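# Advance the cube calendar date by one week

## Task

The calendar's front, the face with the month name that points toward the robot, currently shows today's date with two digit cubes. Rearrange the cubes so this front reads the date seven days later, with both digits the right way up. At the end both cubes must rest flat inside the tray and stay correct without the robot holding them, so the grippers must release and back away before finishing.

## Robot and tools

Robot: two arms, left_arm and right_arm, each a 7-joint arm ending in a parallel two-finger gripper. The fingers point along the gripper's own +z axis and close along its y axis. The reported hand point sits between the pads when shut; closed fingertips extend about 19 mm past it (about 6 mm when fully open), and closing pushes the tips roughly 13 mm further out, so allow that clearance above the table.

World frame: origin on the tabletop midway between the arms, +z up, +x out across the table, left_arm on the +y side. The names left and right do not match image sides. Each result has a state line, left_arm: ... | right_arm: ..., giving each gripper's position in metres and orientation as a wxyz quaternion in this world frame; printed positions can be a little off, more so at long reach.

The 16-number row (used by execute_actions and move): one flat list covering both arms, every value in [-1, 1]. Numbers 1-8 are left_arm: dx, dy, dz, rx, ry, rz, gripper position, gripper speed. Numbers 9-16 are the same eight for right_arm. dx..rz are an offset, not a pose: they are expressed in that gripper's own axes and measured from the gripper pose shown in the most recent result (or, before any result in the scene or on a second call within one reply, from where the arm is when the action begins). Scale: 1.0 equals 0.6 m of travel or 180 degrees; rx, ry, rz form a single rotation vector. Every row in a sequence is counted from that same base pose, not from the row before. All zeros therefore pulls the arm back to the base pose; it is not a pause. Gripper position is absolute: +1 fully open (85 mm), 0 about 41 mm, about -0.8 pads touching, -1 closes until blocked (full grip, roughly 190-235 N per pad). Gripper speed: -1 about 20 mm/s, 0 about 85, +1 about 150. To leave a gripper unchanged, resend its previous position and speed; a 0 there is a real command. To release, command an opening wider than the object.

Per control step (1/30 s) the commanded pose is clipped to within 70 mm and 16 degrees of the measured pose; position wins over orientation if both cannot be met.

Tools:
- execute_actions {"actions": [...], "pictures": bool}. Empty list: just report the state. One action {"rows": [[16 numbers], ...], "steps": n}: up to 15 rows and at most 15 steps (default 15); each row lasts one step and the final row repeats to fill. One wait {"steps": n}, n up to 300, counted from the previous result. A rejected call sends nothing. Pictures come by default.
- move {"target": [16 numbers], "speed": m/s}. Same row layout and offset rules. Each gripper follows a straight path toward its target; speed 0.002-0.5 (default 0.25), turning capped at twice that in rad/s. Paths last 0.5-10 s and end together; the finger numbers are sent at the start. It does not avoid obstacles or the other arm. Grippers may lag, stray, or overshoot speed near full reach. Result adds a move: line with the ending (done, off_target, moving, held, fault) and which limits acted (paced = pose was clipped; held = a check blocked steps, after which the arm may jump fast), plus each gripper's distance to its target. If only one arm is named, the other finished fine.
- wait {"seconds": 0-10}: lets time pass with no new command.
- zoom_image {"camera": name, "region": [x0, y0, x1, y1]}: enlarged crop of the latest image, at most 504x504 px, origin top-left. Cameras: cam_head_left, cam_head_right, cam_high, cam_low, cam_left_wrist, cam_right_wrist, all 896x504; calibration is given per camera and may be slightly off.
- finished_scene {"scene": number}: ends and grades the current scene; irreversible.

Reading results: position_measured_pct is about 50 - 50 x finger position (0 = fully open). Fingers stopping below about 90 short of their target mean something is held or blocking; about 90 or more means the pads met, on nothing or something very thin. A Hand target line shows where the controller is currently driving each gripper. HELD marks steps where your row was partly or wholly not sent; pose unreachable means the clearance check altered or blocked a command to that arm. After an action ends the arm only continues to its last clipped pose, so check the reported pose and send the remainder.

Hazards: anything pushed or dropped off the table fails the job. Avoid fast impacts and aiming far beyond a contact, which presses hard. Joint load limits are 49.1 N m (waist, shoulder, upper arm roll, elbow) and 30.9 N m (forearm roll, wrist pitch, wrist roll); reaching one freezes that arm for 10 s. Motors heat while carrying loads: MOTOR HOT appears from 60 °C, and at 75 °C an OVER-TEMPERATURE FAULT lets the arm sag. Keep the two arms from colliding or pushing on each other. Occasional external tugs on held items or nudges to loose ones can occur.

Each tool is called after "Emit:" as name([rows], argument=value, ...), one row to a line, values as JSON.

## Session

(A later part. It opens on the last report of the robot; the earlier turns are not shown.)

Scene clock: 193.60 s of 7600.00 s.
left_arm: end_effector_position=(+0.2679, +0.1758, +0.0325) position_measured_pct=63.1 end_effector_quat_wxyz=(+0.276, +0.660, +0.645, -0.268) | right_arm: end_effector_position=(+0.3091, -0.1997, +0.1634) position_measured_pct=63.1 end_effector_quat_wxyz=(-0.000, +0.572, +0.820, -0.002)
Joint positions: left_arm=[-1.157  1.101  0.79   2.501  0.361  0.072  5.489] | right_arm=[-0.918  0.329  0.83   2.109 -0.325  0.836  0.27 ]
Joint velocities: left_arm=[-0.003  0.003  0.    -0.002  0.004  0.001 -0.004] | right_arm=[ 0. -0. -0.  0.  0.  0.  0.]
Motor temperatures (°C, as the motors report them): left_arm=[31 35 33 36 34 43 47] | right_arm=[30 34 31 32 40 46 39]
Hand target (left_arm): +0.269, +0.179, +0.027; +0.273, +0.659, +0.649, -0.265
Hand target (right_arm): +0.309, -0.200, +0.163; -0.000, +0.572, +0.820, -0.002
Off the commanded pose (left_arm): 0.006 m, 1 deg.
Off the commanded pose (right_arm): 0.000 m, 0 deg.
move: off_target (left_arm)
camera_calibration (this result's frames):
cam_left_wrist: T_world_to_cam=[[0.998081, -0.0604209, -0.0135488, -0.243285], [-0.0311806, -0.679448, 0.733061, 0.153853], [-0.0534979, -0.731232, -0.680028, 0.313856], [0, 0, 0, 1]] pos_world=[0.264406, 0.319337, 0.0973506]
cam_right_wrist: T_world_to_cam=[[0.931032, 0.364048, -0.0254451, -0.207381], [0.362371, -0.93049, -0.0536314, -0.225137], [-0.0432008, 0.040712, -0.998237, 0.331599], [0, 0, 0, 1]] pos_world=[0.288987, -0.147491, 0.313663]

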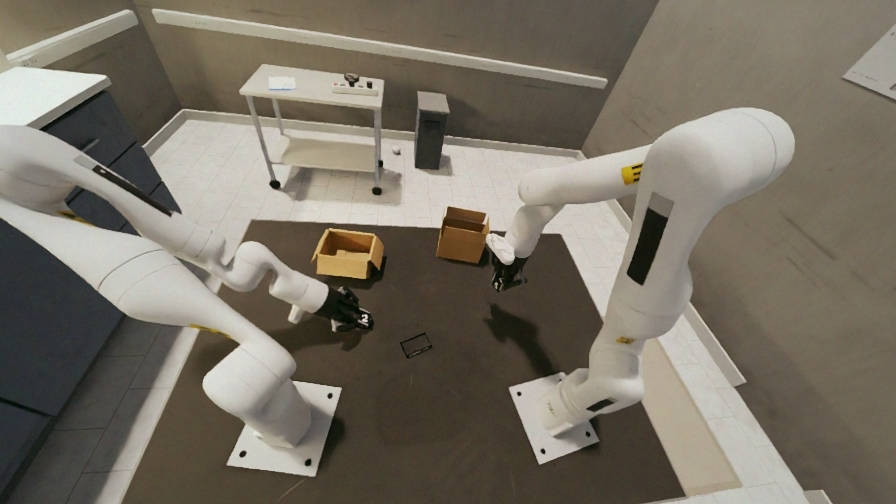

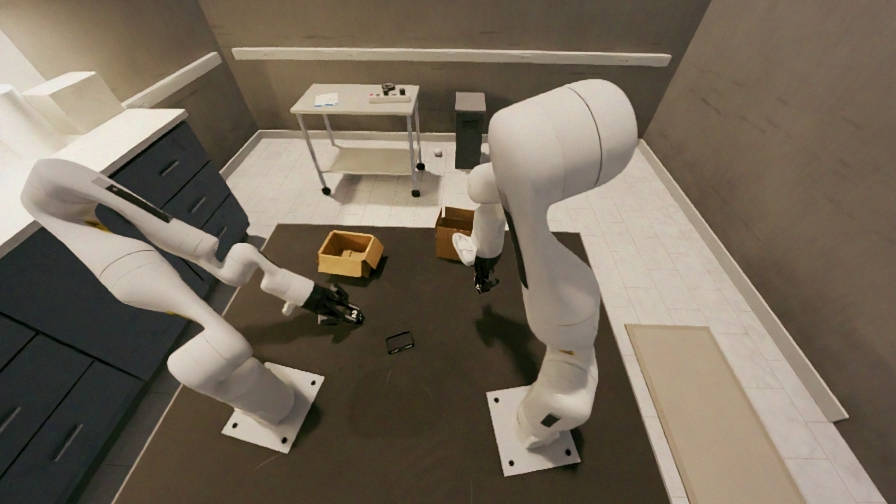

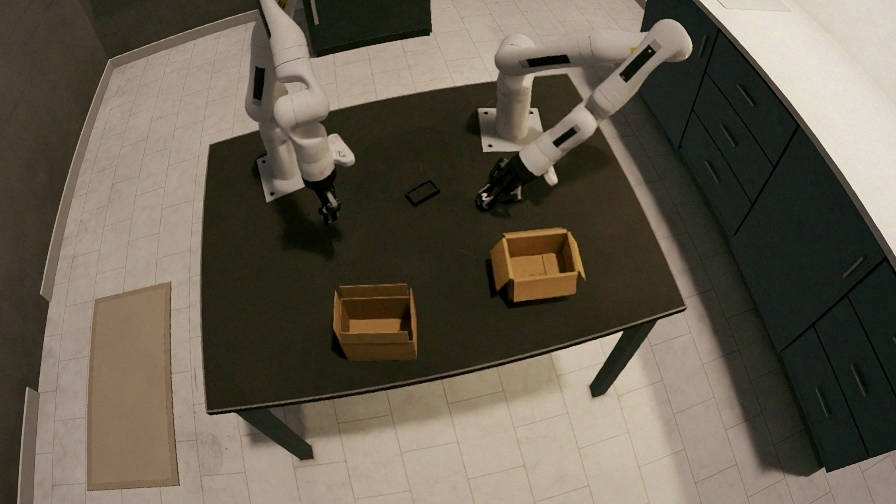

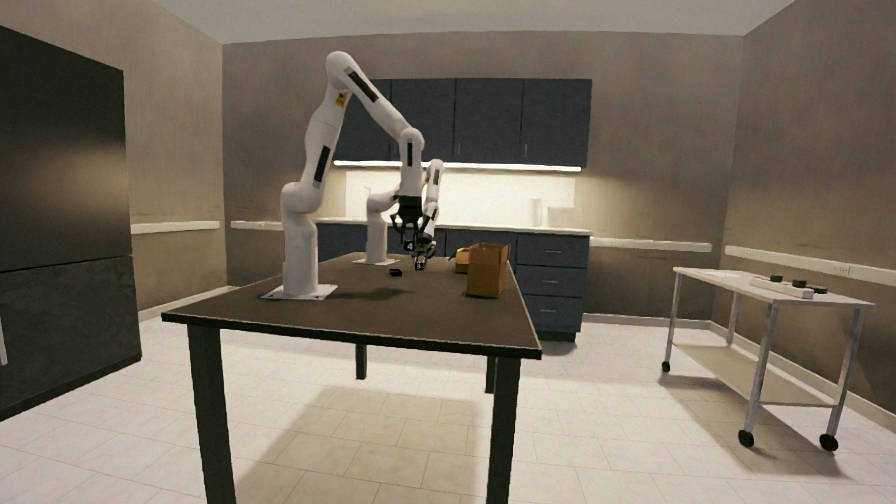

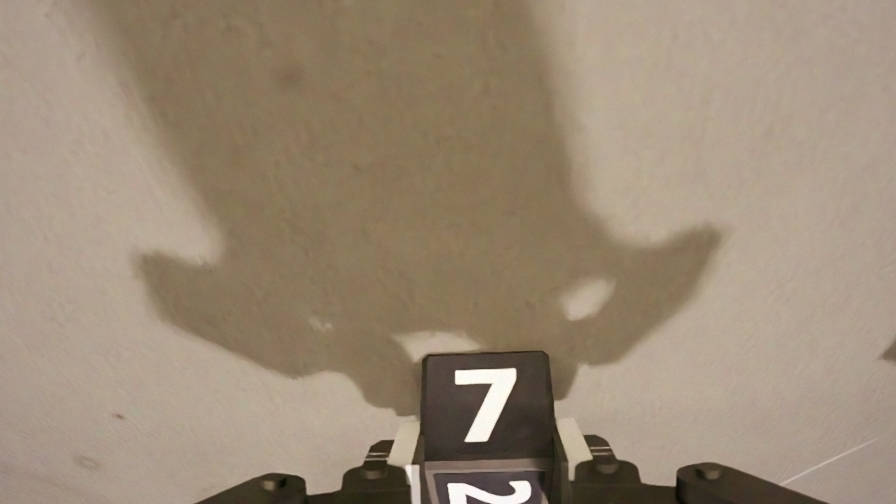

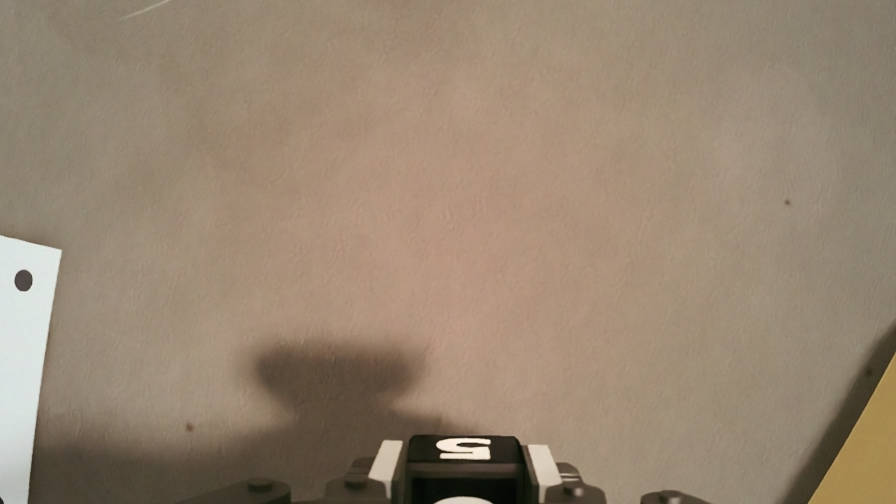

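Emit:
execute_actions([
  {"rows":[[0,0,0,0,0,0,0.5,0,0,0,0,0,0,0,-1,-0.3]],"steps":12},
], pictures=false)

Emit:
move(target=[-0.02,0,-0.075,0,0,0,0.5,0,0,0,0,0,0,0,-1,-0.3], speed=0.15)

Scene clock: 198.47 s of 7600.00 s.
left_arm: end_effector_position=(+0.2680, +0.1758, +0.0325) position_measured_pct=34.9 end_effector_quat_wxyz=(+0.276, +0.660, +0.645, -0.268) | right_arm: end_effector_position=(+0.3091, -0.1997, +0.1634) position_measured_pct=63.1 end_effector_quat_wxyz=(-0.000, +0.572, +0.820, -0.002)
Joint positions: left_arm=[-1.158  1.1    0.79   2.501  0.361  0.072  5.489] | right_arm=[-0.918  0.329  0.83   2.109 -0.325  0.836  0.27 ]
Joint velocities: left_arm=[ 0.002  0.002 -0.    -0.    -0.001  0.001 -0.001] | right_arm=[-0.     0.    -0.    -0.    -0.     0.001  0.   ]
Motor temperatures (°C, as the motors report them): left_arm=[31 35 33 36 34 43 47] | right_arm=[30 34 31 32 40 46 39]
Hand target (left_arm): +0.268, +0.176, +0.032; +0.276, +0.660, +0.645, -0.268
Hand target (right_arm): +0.309, -0.200, +0.163; -0.000, +0.572, +0.820, -0.002
Off the commanded pose (left_arm): 0.000 m, 0 deg.
Off the commanded pose (right_arm): 0.000 m, 0 deg.
Steps of this call (steps 1 to 90: nothing new was sent; then 1.47 s passed at rest; steps 91 to 102: all 12 steps of this action). Readings (end_effector_position | what the end effector reports):
91: left_arm (+0.2679, +0.1758, +0.0327) | right_arm (+0.3091, -0.1997, +0.1634) | left_arm position_measured_pct=63.1 | right_arm position_measured_pct=63.1
92: left_arm (+0.2678, +0.1759, +0.0334) | right_arm (+0.3091, -0.1997, +0.1634) | left_arm position_measured_pct=62.7 | right_arm position_measured_pct=63.1
94: left_arm (+0.2679, +0.1760, +0.0331) | right_arm (+0.3091, -0.1997, +0.1634) | left_arm position_measured_pct=57.9 | right_arm position_measured_pct=63.1
98: left_arm (+0.2680, +0.1760, +0.0325) | right_arm (+0.3091, -0.1997, +0.1634) | left_arm position_measured_pct=46.8 | right_arm position_measured_pct=63.1
102: the state above

Scene clock: 199.67 s of 7600.00 s.
left_arm: end_effector_position=(+0.2673, +0.1989, +0.0727) position_measured_pct=25.0 end_effector_quat_wxyz=(+0.276, +0.660, +0.645, -0.268) | right_arm: end_effector_position=(+0.3091, -0.1997, +0.1634) position_measured_pct=63.1 end_effector_quat_wxyz=(-0.000, +0.572, +0.820, -0.002)
Joint positions: left_arm=[-1.252  0.923  0.821  2.483  0.362  0.285  5.515] | right_arm=[-0.918  0.329  0.83   2.109 -0.325  0.836  0.27 ]
Joint velocities: left_arm=[-0.006 -0.009  0.     0.    -0.     0.     0.002] | right_arm=[ 0.001 -0.     0.     0.    -0.     0.002 -0.   ]
Motor temperatures (°C, as the motors report them): left_arm=[31 35 33 36 34 43 47] | right_arm=[30 34 31 32 40 46 39]
Hand target (left_arm): +0.267, +0.199, +0.073; +0.276, +0.660, +0.645, -0.268
Hand target (right_arm): +0.309, -0.200, +0.163; -0.000, +0.572, +0.820, -0.002
Off the commanded pose (left_arm): 0.000 m, 0 deg.
Off the commanded pose (right_arm): 0.000 m, 0 deg.
move: done
camera_calibration (this result's frames):
cam_left_wrist: T_world_to_cam=[[0.998048, -0.0608851, -0.0138675, -0.240594], [-0.0311995, -0.67858, 0.733864, 0.139763], [-0.0540916, -0.731999, -0.679155, 0.358352], [0, 0, 0, 1]] pos_world=[0.263868, 0.342505, 0.137473]
cam_right_wrist: T_world_to_cam=[[0.931032, 0.364049, -0.0254391, -0.207385], [0.362371, -0.93049, -0.0536293, -0.225138], [-0.0431945, 0.0407122, -0.998237, 0.331598], [0, 0, 0, 1]] pos_world=[0.288989, -0.147491, 0.313664]

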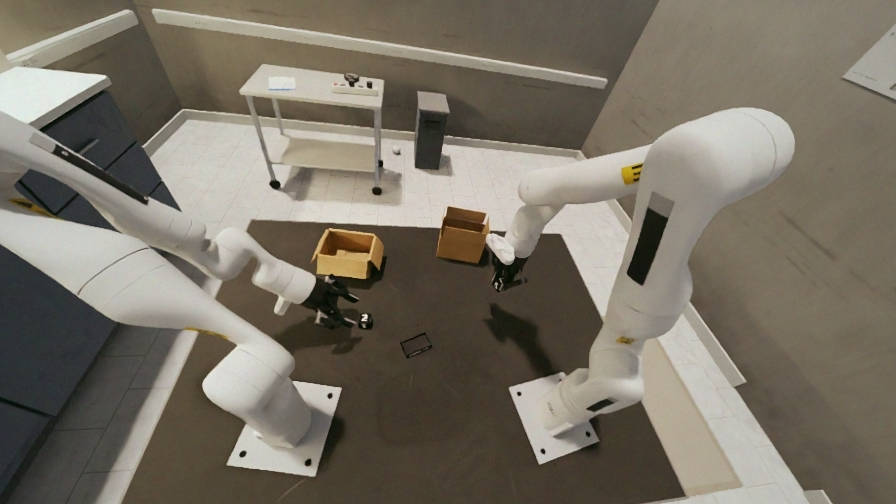

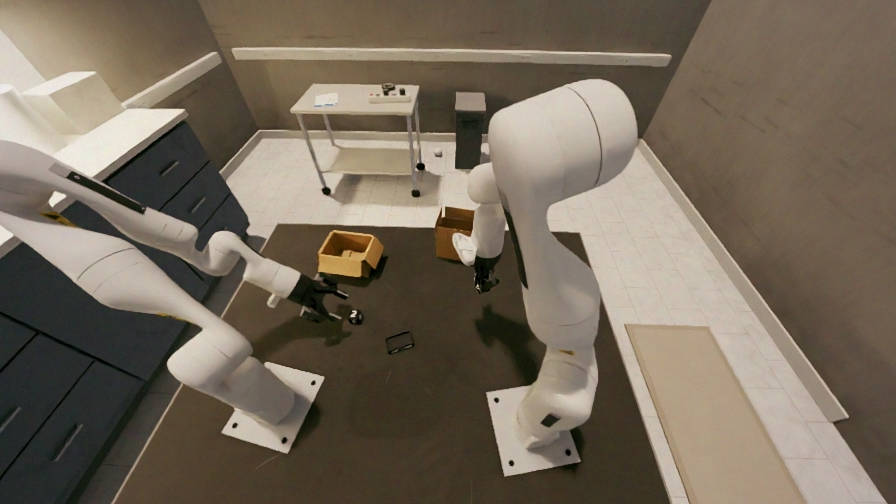

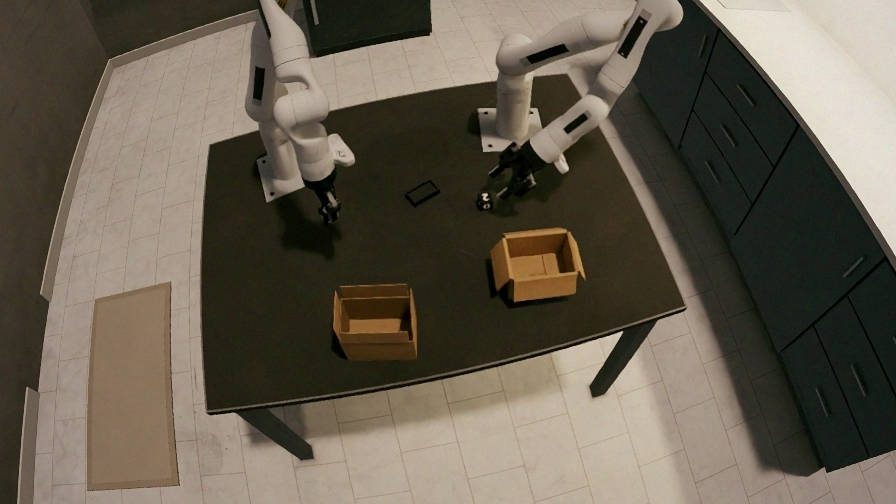

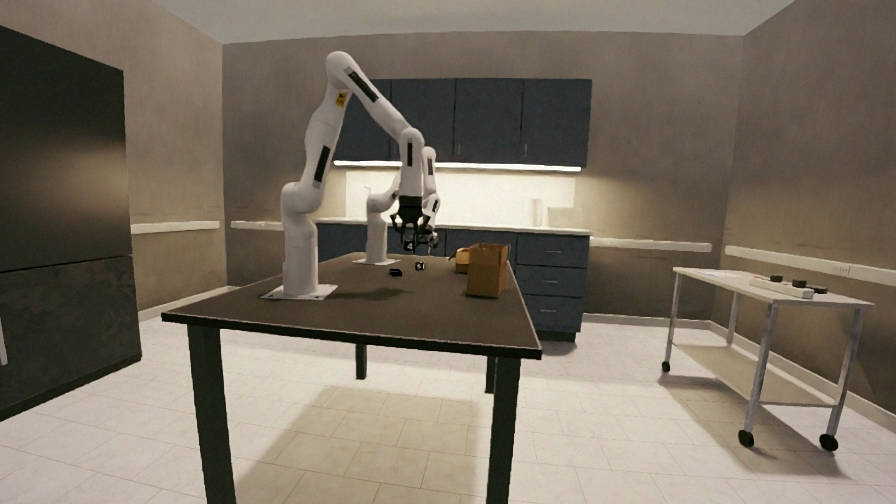

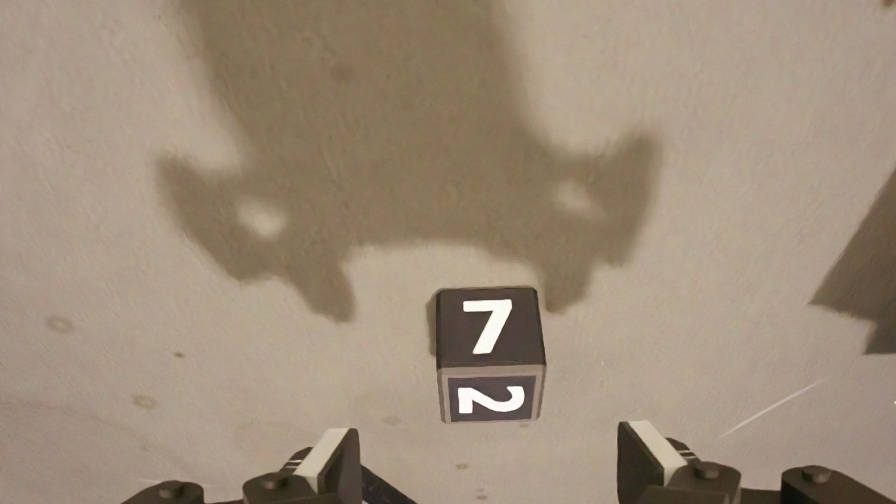

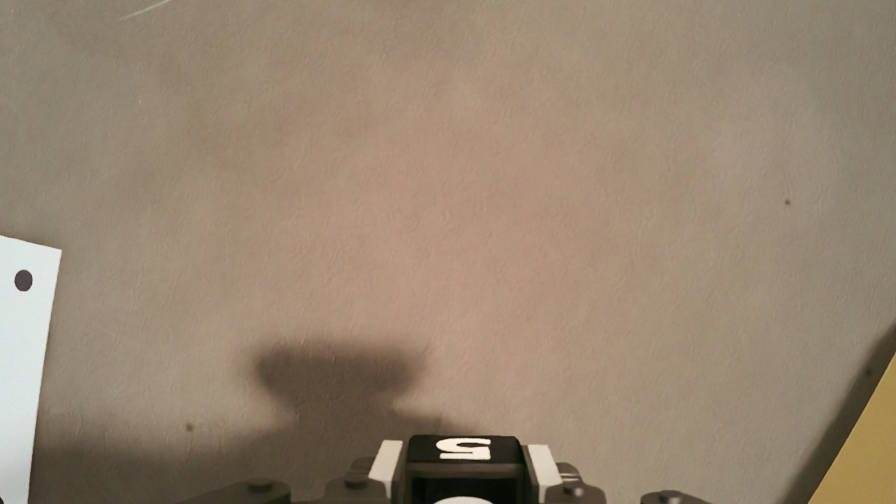

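Emit:
move(target=[-0.040,0.001,0.035,0,0.25,0,0.5,0,0,0,0,0,0,0,-1,-0.3], speed=0.25)

Scene clock: 205.57 s of 7600.00 s.
left_arm: end_effector_position=(+0.2679, +0.1685, +0.0750) position_measured_pct=25.0 end_effector_quat_wxyz=(+0.009, +0.711, +0.703, +0.006) | right_arm: end_effector_position=(+0.3091, -0.1997, +0.1634) position_measured_pct=63.1 end_effector_quat_wxyz=(-0.000, +0.572, +0.820, -0.002)
Joint positions: left_arm=[ 0.399  0.381 -0.163  2.36   0.144  0.388  6.575] | right_arm=[-0.918  0.329  0.83   2.109 -0.325  0.836  0.27 ]
Joint velocities: left_arm=[ 0.025  0.004  0.015  0.001 -0.016  0.     0.018] | right_arm=[ 0.     0.    -0.001  0.    -0.    -0.    -0.   ]
Motor temperatures (°C, as the motors report them): left_arm=[31 35 33 36 34 43 47] | right_arm=[30 34 31 32 40 46 39]
Hand target (left_arm): +0.267, +0.168, +0.075; +0.008, +0.712, +0.702, +0.006
Hand target (right_arm): +0.309, -0.200, +0.163; -0.000, +0.572, +0.820, -0.002
Off the commanded pose (left_arm): 0.002 m, 0 deg.
Off the commanded pose (right_arm): 0.000 m, 0 deg.
After step 90, 0.57 s passed at rest.
move: done
camera_calibration (this result's frames):
cam_left_wrist: T_world_to_cam=[[0.999264, -0.0187635, -0.0334479, -0.248983], [-0.0175324, -0.999172, 0.0367257, 0.220167], [-0.0341093, -0.0361122, -0.998765, 0.239022], [0, 0, 0, 1]] pos_world=[0.260813, 0.223945, 0.222313]
cam_right_wrist: T_world_to_cam=[[0.931032, 0.364049, -0.0254362, -0.207387], [0.362371, -0.93049, -0.0536283, -0.225139], [-0.0431915, 0.0407123, -0.998237, 0.331597], [0, 0, 0, 1]] pos_world=[0.28899, -0.14749, 0.313664]

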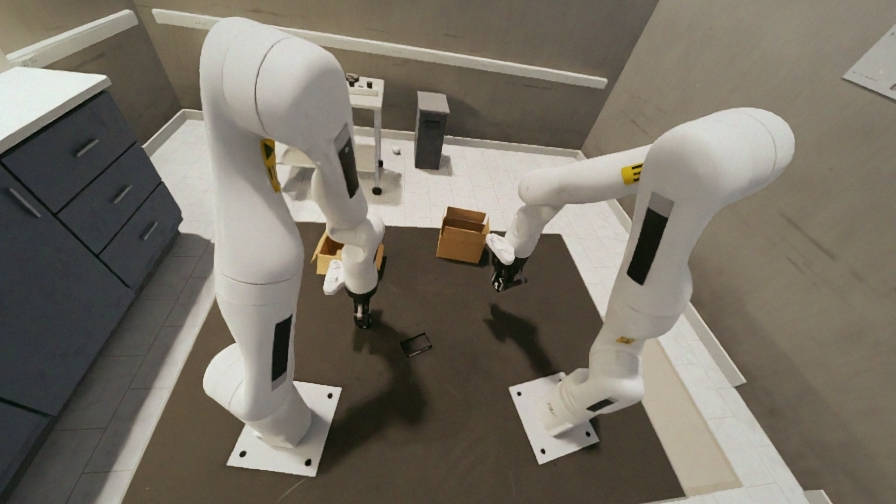

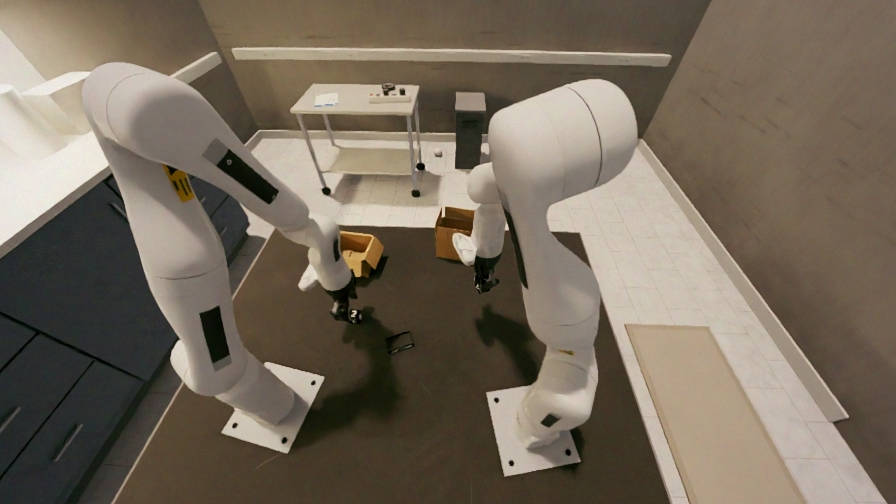

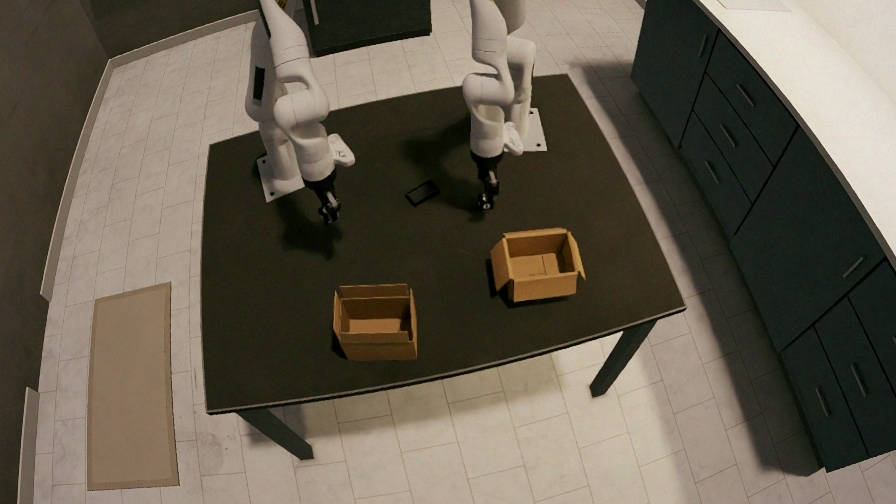

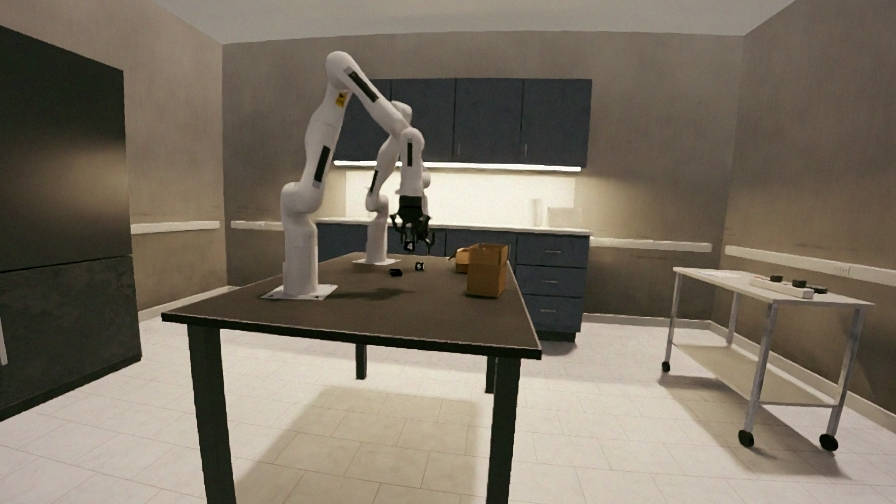

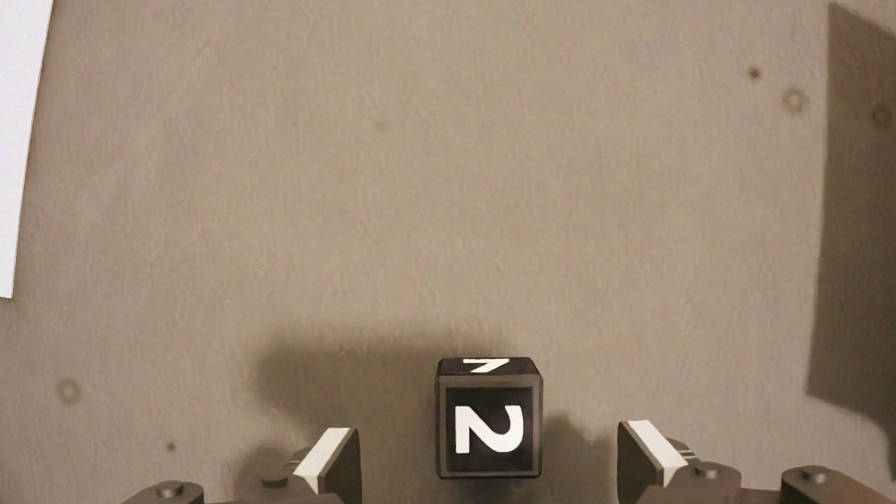

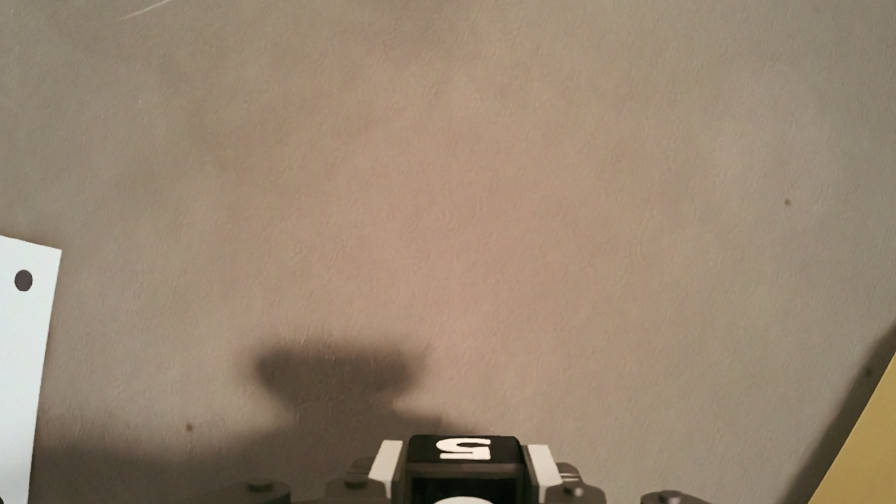

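Emit:
move(target=[-0.006,0,0.070,0,0,0,0.5,0,0,0,0,0,0,0,-1,-0.3], speed=0.08)

Scene clock: 209.50 s of 7600.00 s.
left_arm: end_effector_position=(+0.2690, +0.1645, +0.0332) position_measured_pct=25.0 end_effector_quat_wxyz=(+0.009, +0.711, +0.703, +0.006) | right_arm: end_effector_position=(+0.3091, -0.1997, +0.1634) position_measured_pct=63.1 end_effector_quat_wxyz=(-0.000, +0.572, +0.820, -0.002)
Joint positions: left_arm=[ 0.355  0.518 -0.098  2.391  0.196  0.218  6.54 ] | right_arm=[-0.918  0.329  0.83   2.109 -0.325  0.836  0.27 ]
Joint velocities: left_arm=[-0.004  0.008 -0.    -0.     0.001  0.    -0.002] | right_arm=[ 0.001 -0.     0.001  0.    -0.    -0.002 -0.   ]
Motor temperatures (°C, as the motors report them): left_arm=[31 35 33 36 34 43 47] | right_arm=[30 34 31 32 40 46 39]
Hand target (left_arm): +0.269, +0.165, +0.033; +0.008, +0.711, +0.703, +0.006
Hand target (right_arm): +0.309, -0.200, +0.163; -0.000, +0.572, +0.820, -0.002
Off the commanded pose (left_arm): 0.000 m, 0 deg.
Off the commanded pose (right_arm): 0.000 m, 0 deg.
After step 90, 0.10 s passed at rest.
move: done
camera_calibration (this result's frames):
cam_left_wrist: T_world_to_cam=[[0.999282, -0.019253, -0.0326215, -0.251464], [-0.018041, -0.999151, 0.0370486, 0.217875], [-0.0333071, -0.0364335, -0.998781, 0.197059], [0, 0, 0, 1]] pos_world=[0.261778, 0.220028, 0.180544]
cam_right_wrist: T_world_to_cam=[[0.931032, 0.364049, -0.0254334, -0.207389], [0.362372, -0.93049, -0.0536273, -0.225139], [-0.0431885, 0.0407124, -0.998237, 0.331597], [0, 0, 0, 1]] pos_world=[0.288991, -0.14749, 0.313664]

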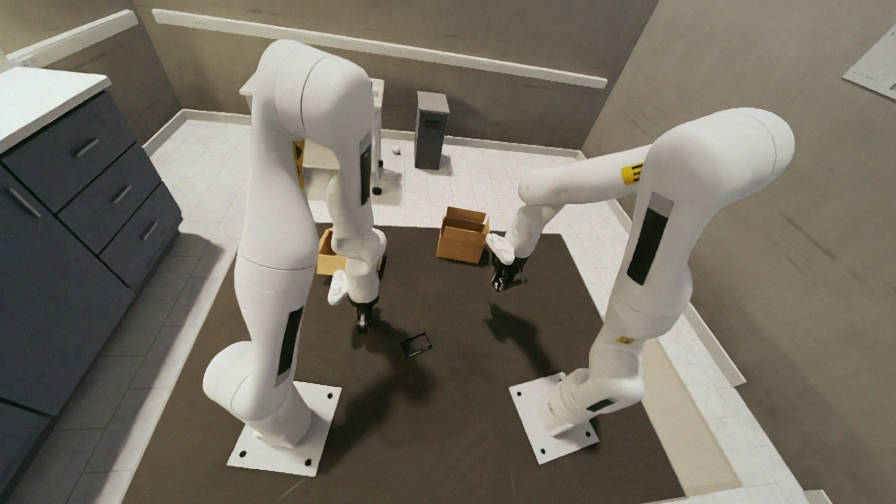

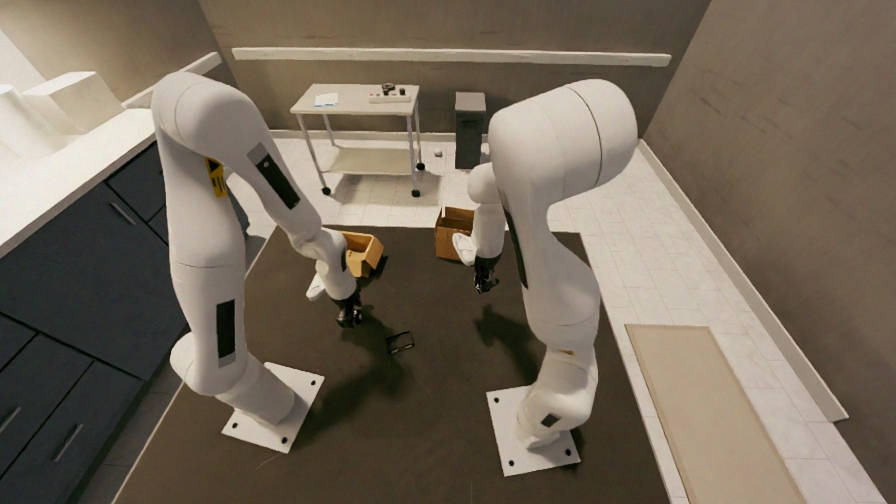

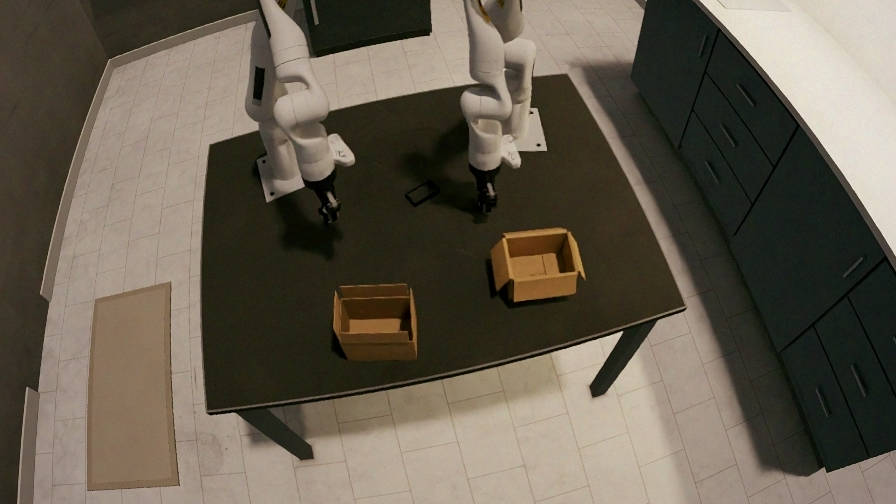

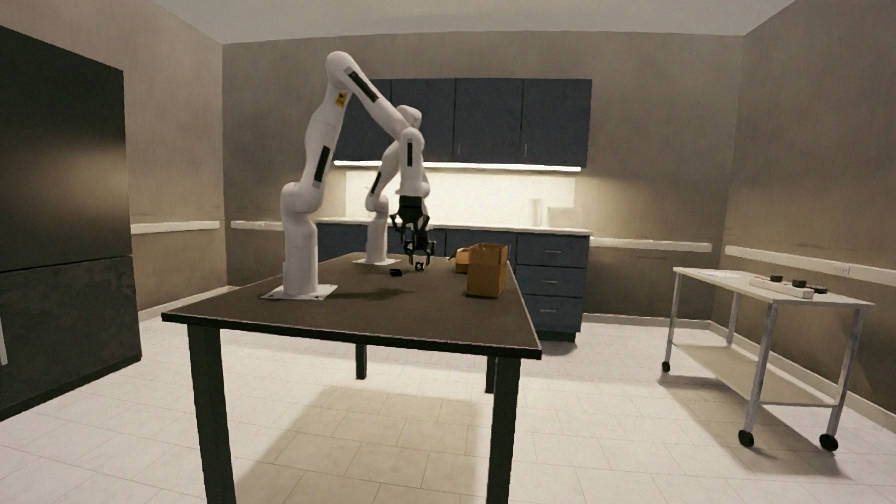

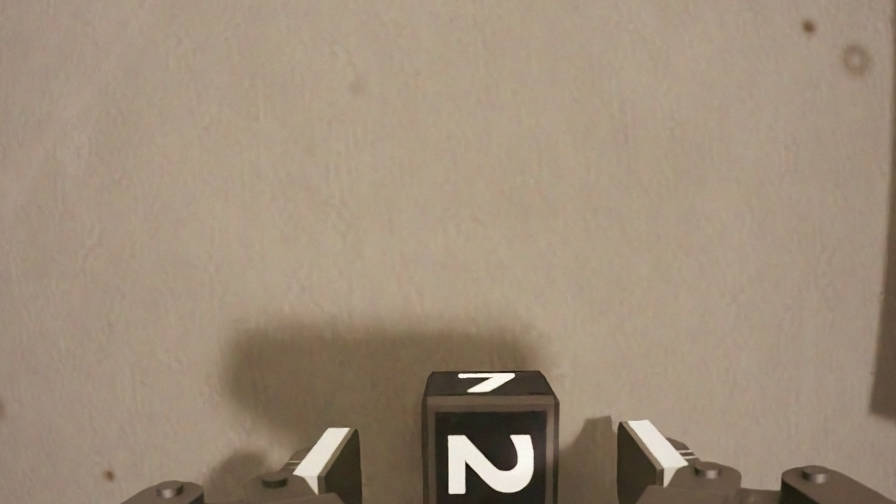

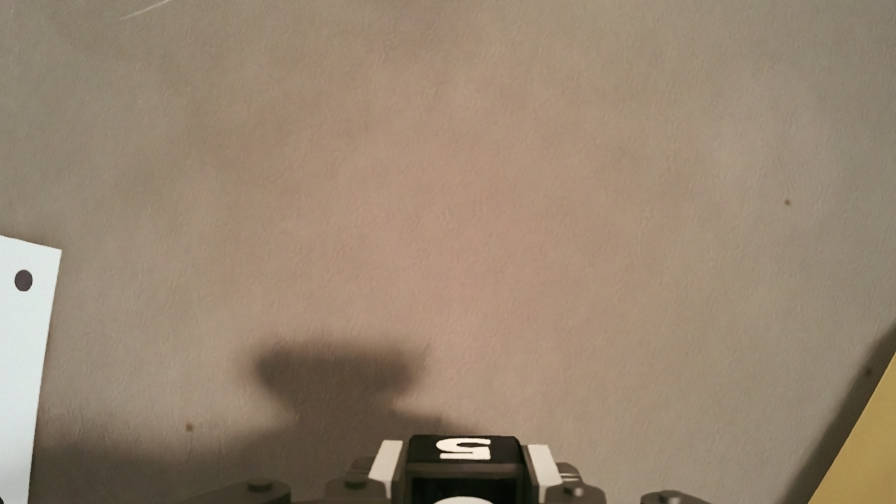

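Emit:
execute_actions([
  {"rows":[[0,0,0,0,0,0,-1,0,0,0,0,0,0,0,-1,-0.3]],"steps":15},
], pictures=false)

Emit:
move(target=[0,0,-0.075,0,0,0,-1,0,0,0,0,0,0,0,-1,-0.3], speed=0.15)

Scene clock: 211.70 s of 7600.00 s.
left_arm: end_effector_position=(+0.2690, +0.1645, +0.0336) position_measured_pct=60.7 end_effector_quat_wxyz=(+0.009, +0.711, +0.703, +0.006) | right_arm: end_effector_position=(+0.3091, -0.1997, +0.1634) position_measured_pct=63.1 end_effector_quat_wxyz=(-0.000, +0.572, +0.820, -0.002)
Joint positions: left_arm=[ 0.355  0.516 -0.098  2.391  0.196  0.219  6.54 ] | right_arm=[-0.918  0.329  0.83   2.109 -0.325  0.836  0.27 ]
Joint velocities: left_arm=[ 0.001 -0.016 -0.001  0.005  0.001  0.006  0.   ] | right_arm=[-0.     0.    -0.001  0.     0.     0.     0.   ]
Motor temperatures (°C, as the motors report them): left_arm=[31 35 33 36 34 43 47] | right_arm=[30 34 31 32 40 46 39]
Hand target (left_arm): +0.269, +0.165, +0.033; +0.009, +0.711, +0.703, +0.006
Hand target (right_arm): +0.309, -0.200, +0.163; -0.000, +0.572, +0.820, -0.002
Off the commanded pose (left_arm): 0.000 m, 0 deg.
Off the commanded pose (right_arm): 0.000 m, 0 deg.
Steps of this call (steps 1 to 51: nothing new was sent; steps 52 to 66: all 15 steps of this action). Readings (end_effector_position | what the end effector reports):
52: left_arm (+0.2689, +0.1647, +0.0331) | right_arm (+0.3091, -0.1997, +0.1634) | left_arm position_measured_pct=25.0 | right_arm position_measured_pct=63.1
53: left_arm (+0.2690, +0.1646, +0.0332) | right_arm (+0.3091, -0.1997, +0.1634) | left_arm position_measured_pct=25.8 | right_arm position_measured_pct=63.1
55: left_arm (+0.2690, +0.1645, +0.0332) | right_arm (+0.3091, -0.1997, +0.1634) | left_arm position_measured_pct=29.8 | right_arm position_measured_pct=63.1
59: left_arm (+0.2690, +0.1645, +0.0332) | right_arm (+0.3091, -0.1997, +0.1634) | left_arm position_measured_pct=41.3 | right_arm position_measured_pct=63.1
66: the state above

Scene clock: 212.70 s of 7600.00 s.
left_arm: end_effector_position=(+0.2678, +0.1650, +0.0786) position_measured_pct=62.7 end_effector_quat_wxyz=(+0.009, +0.711, +0.704, +0.006) | right_arm: end_effector_position=(+0.3091, -0.1997, +0.1634) position_measured_pct=63.1 end_effector_quat_wxyz=(-0.000, +0.572, +0.820, -0.002)
Joint positions: left_arm=[ 0.416  0.372 -0.169  2.352  0.141  0.405  6.59 ] | right_arm=[-0.918  0.329  0.83   2.109 -0.325  0.836  0.27 ]
Joint velocities: left_arm=[ 0.004 -0.009  0.002 -0.002 -0.003 -0.     0.001] | right_arm=[ 0.    -0.     0.001  0.    -0.     0.001  0.   ]
Motor temperatures (°C, as the motors report them): left_arm=[31 35 33 36 34 43 47] | right_arm=[30 34 31 32 40 46 39]
Hand target (left_arm): +0.268, +0.165, +0.079; +0.009, +0.711, +0.703, +0.006
Hand target (right_arm): +0.309, -0.200, +0.163; -0.000, +0.572, +0.820, -0.002
Off the commanded pose (left_arm): 0.000 m, 0 deg.
Off the commanded pose (right_arm): 0.000 m, 0 deg.
move: done
camera_calibration (this result's frames):
cam_left_wrist: T_world_to_cam=[[0.99929, -0.0185392, -0.0328026, -0.248876], [-0.0173147, -0.999157, 0.0372275, 0.216422], [-0.0334651, -0.0366331, -0.998768, 0.24239], [0, 0, 0, 1]] pos_world=[0.260558, 0.220505, 0.22587]
cam_right_wrist: T_world_to_cam=[[0.931032, 0.36405, -0.0254277, -0.207393], [0.362373, -0.930489, -0.0536249, -0.22514], [-0.0431824, 0.0407122, -0.998237, 0.331596], [0, 0, 0, 1]] pos_world=[0.288993, -0.147489, 0.313665]

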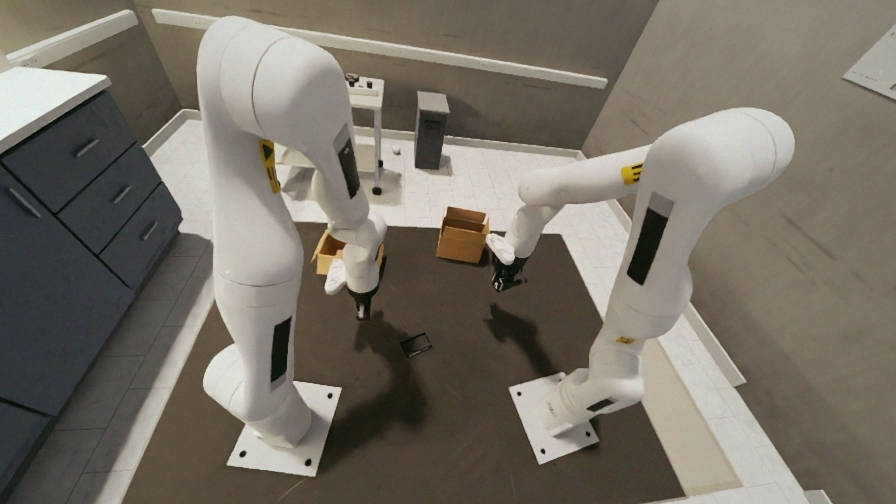

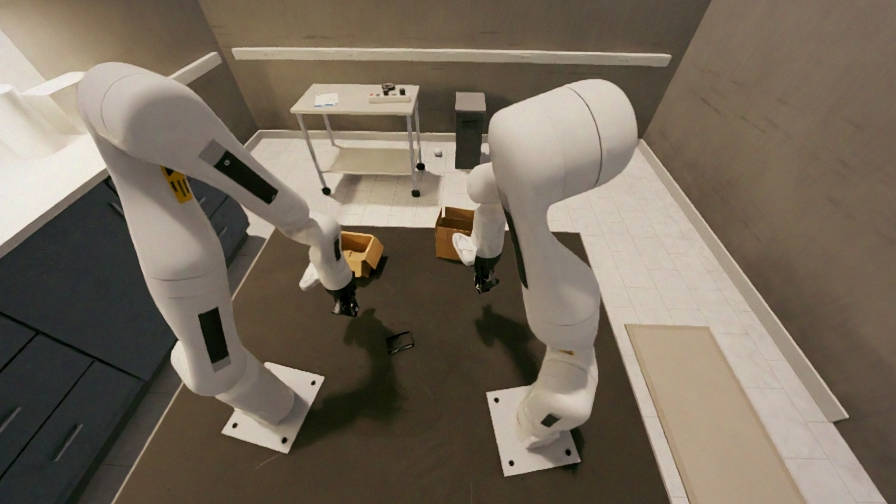

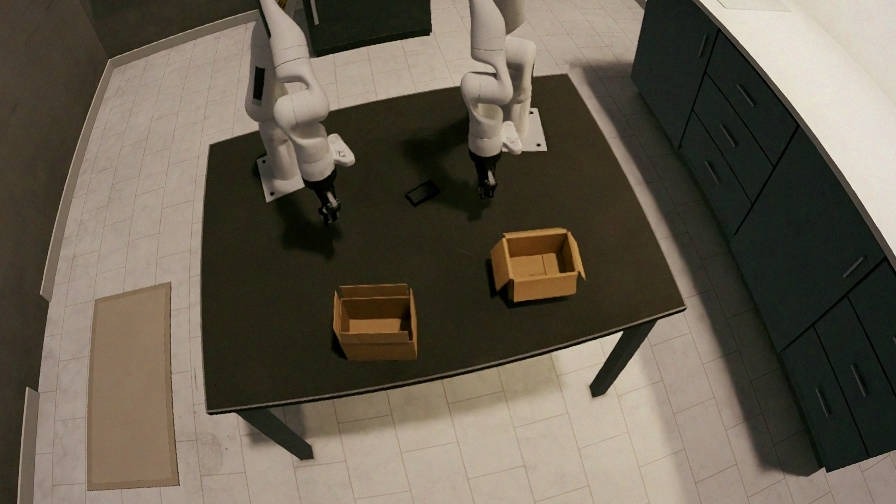

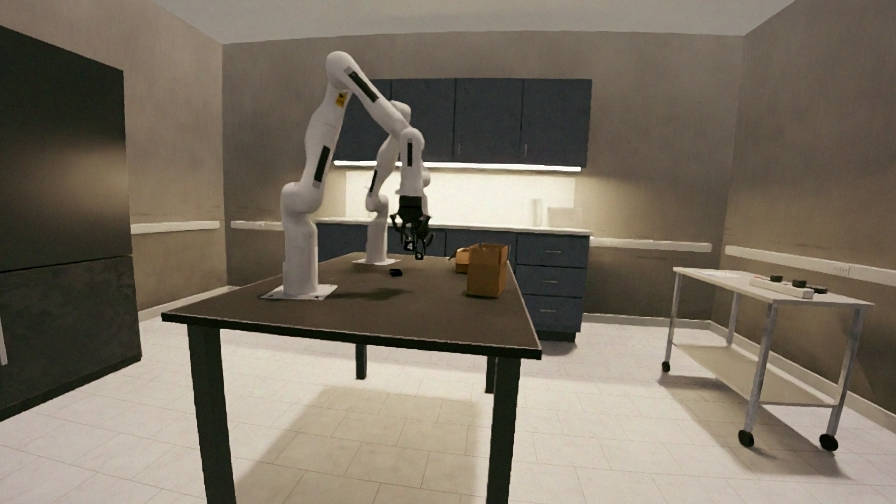

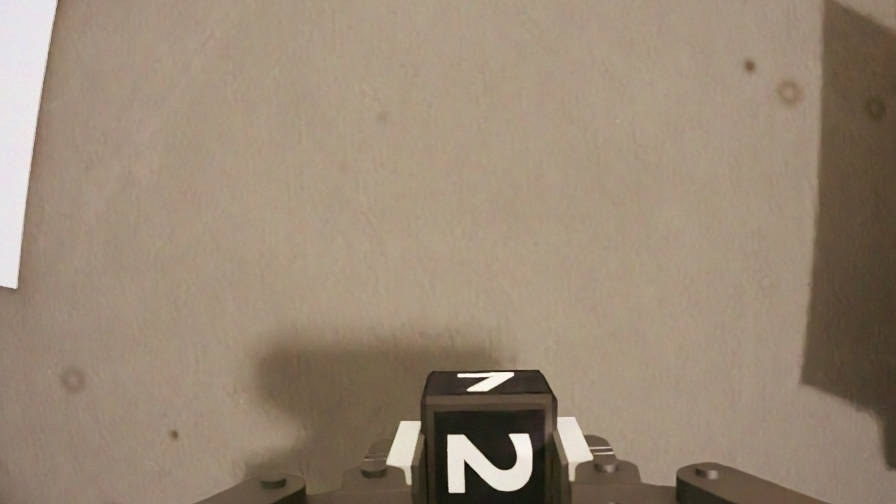

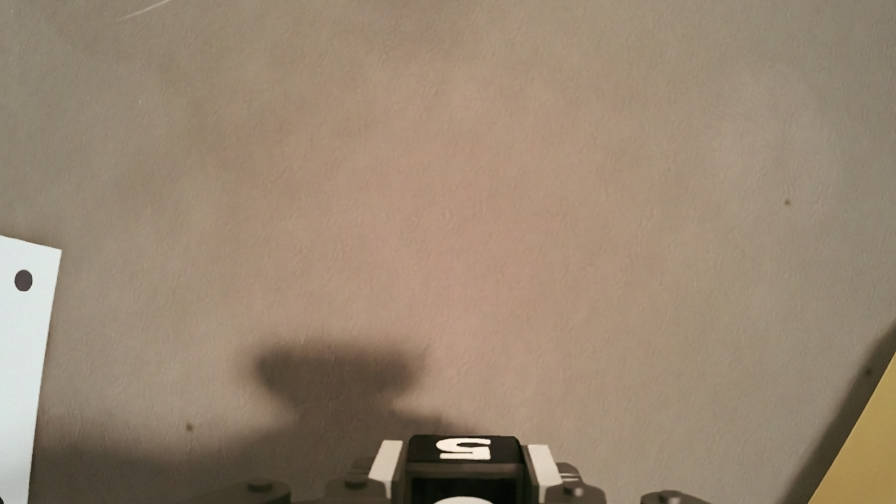

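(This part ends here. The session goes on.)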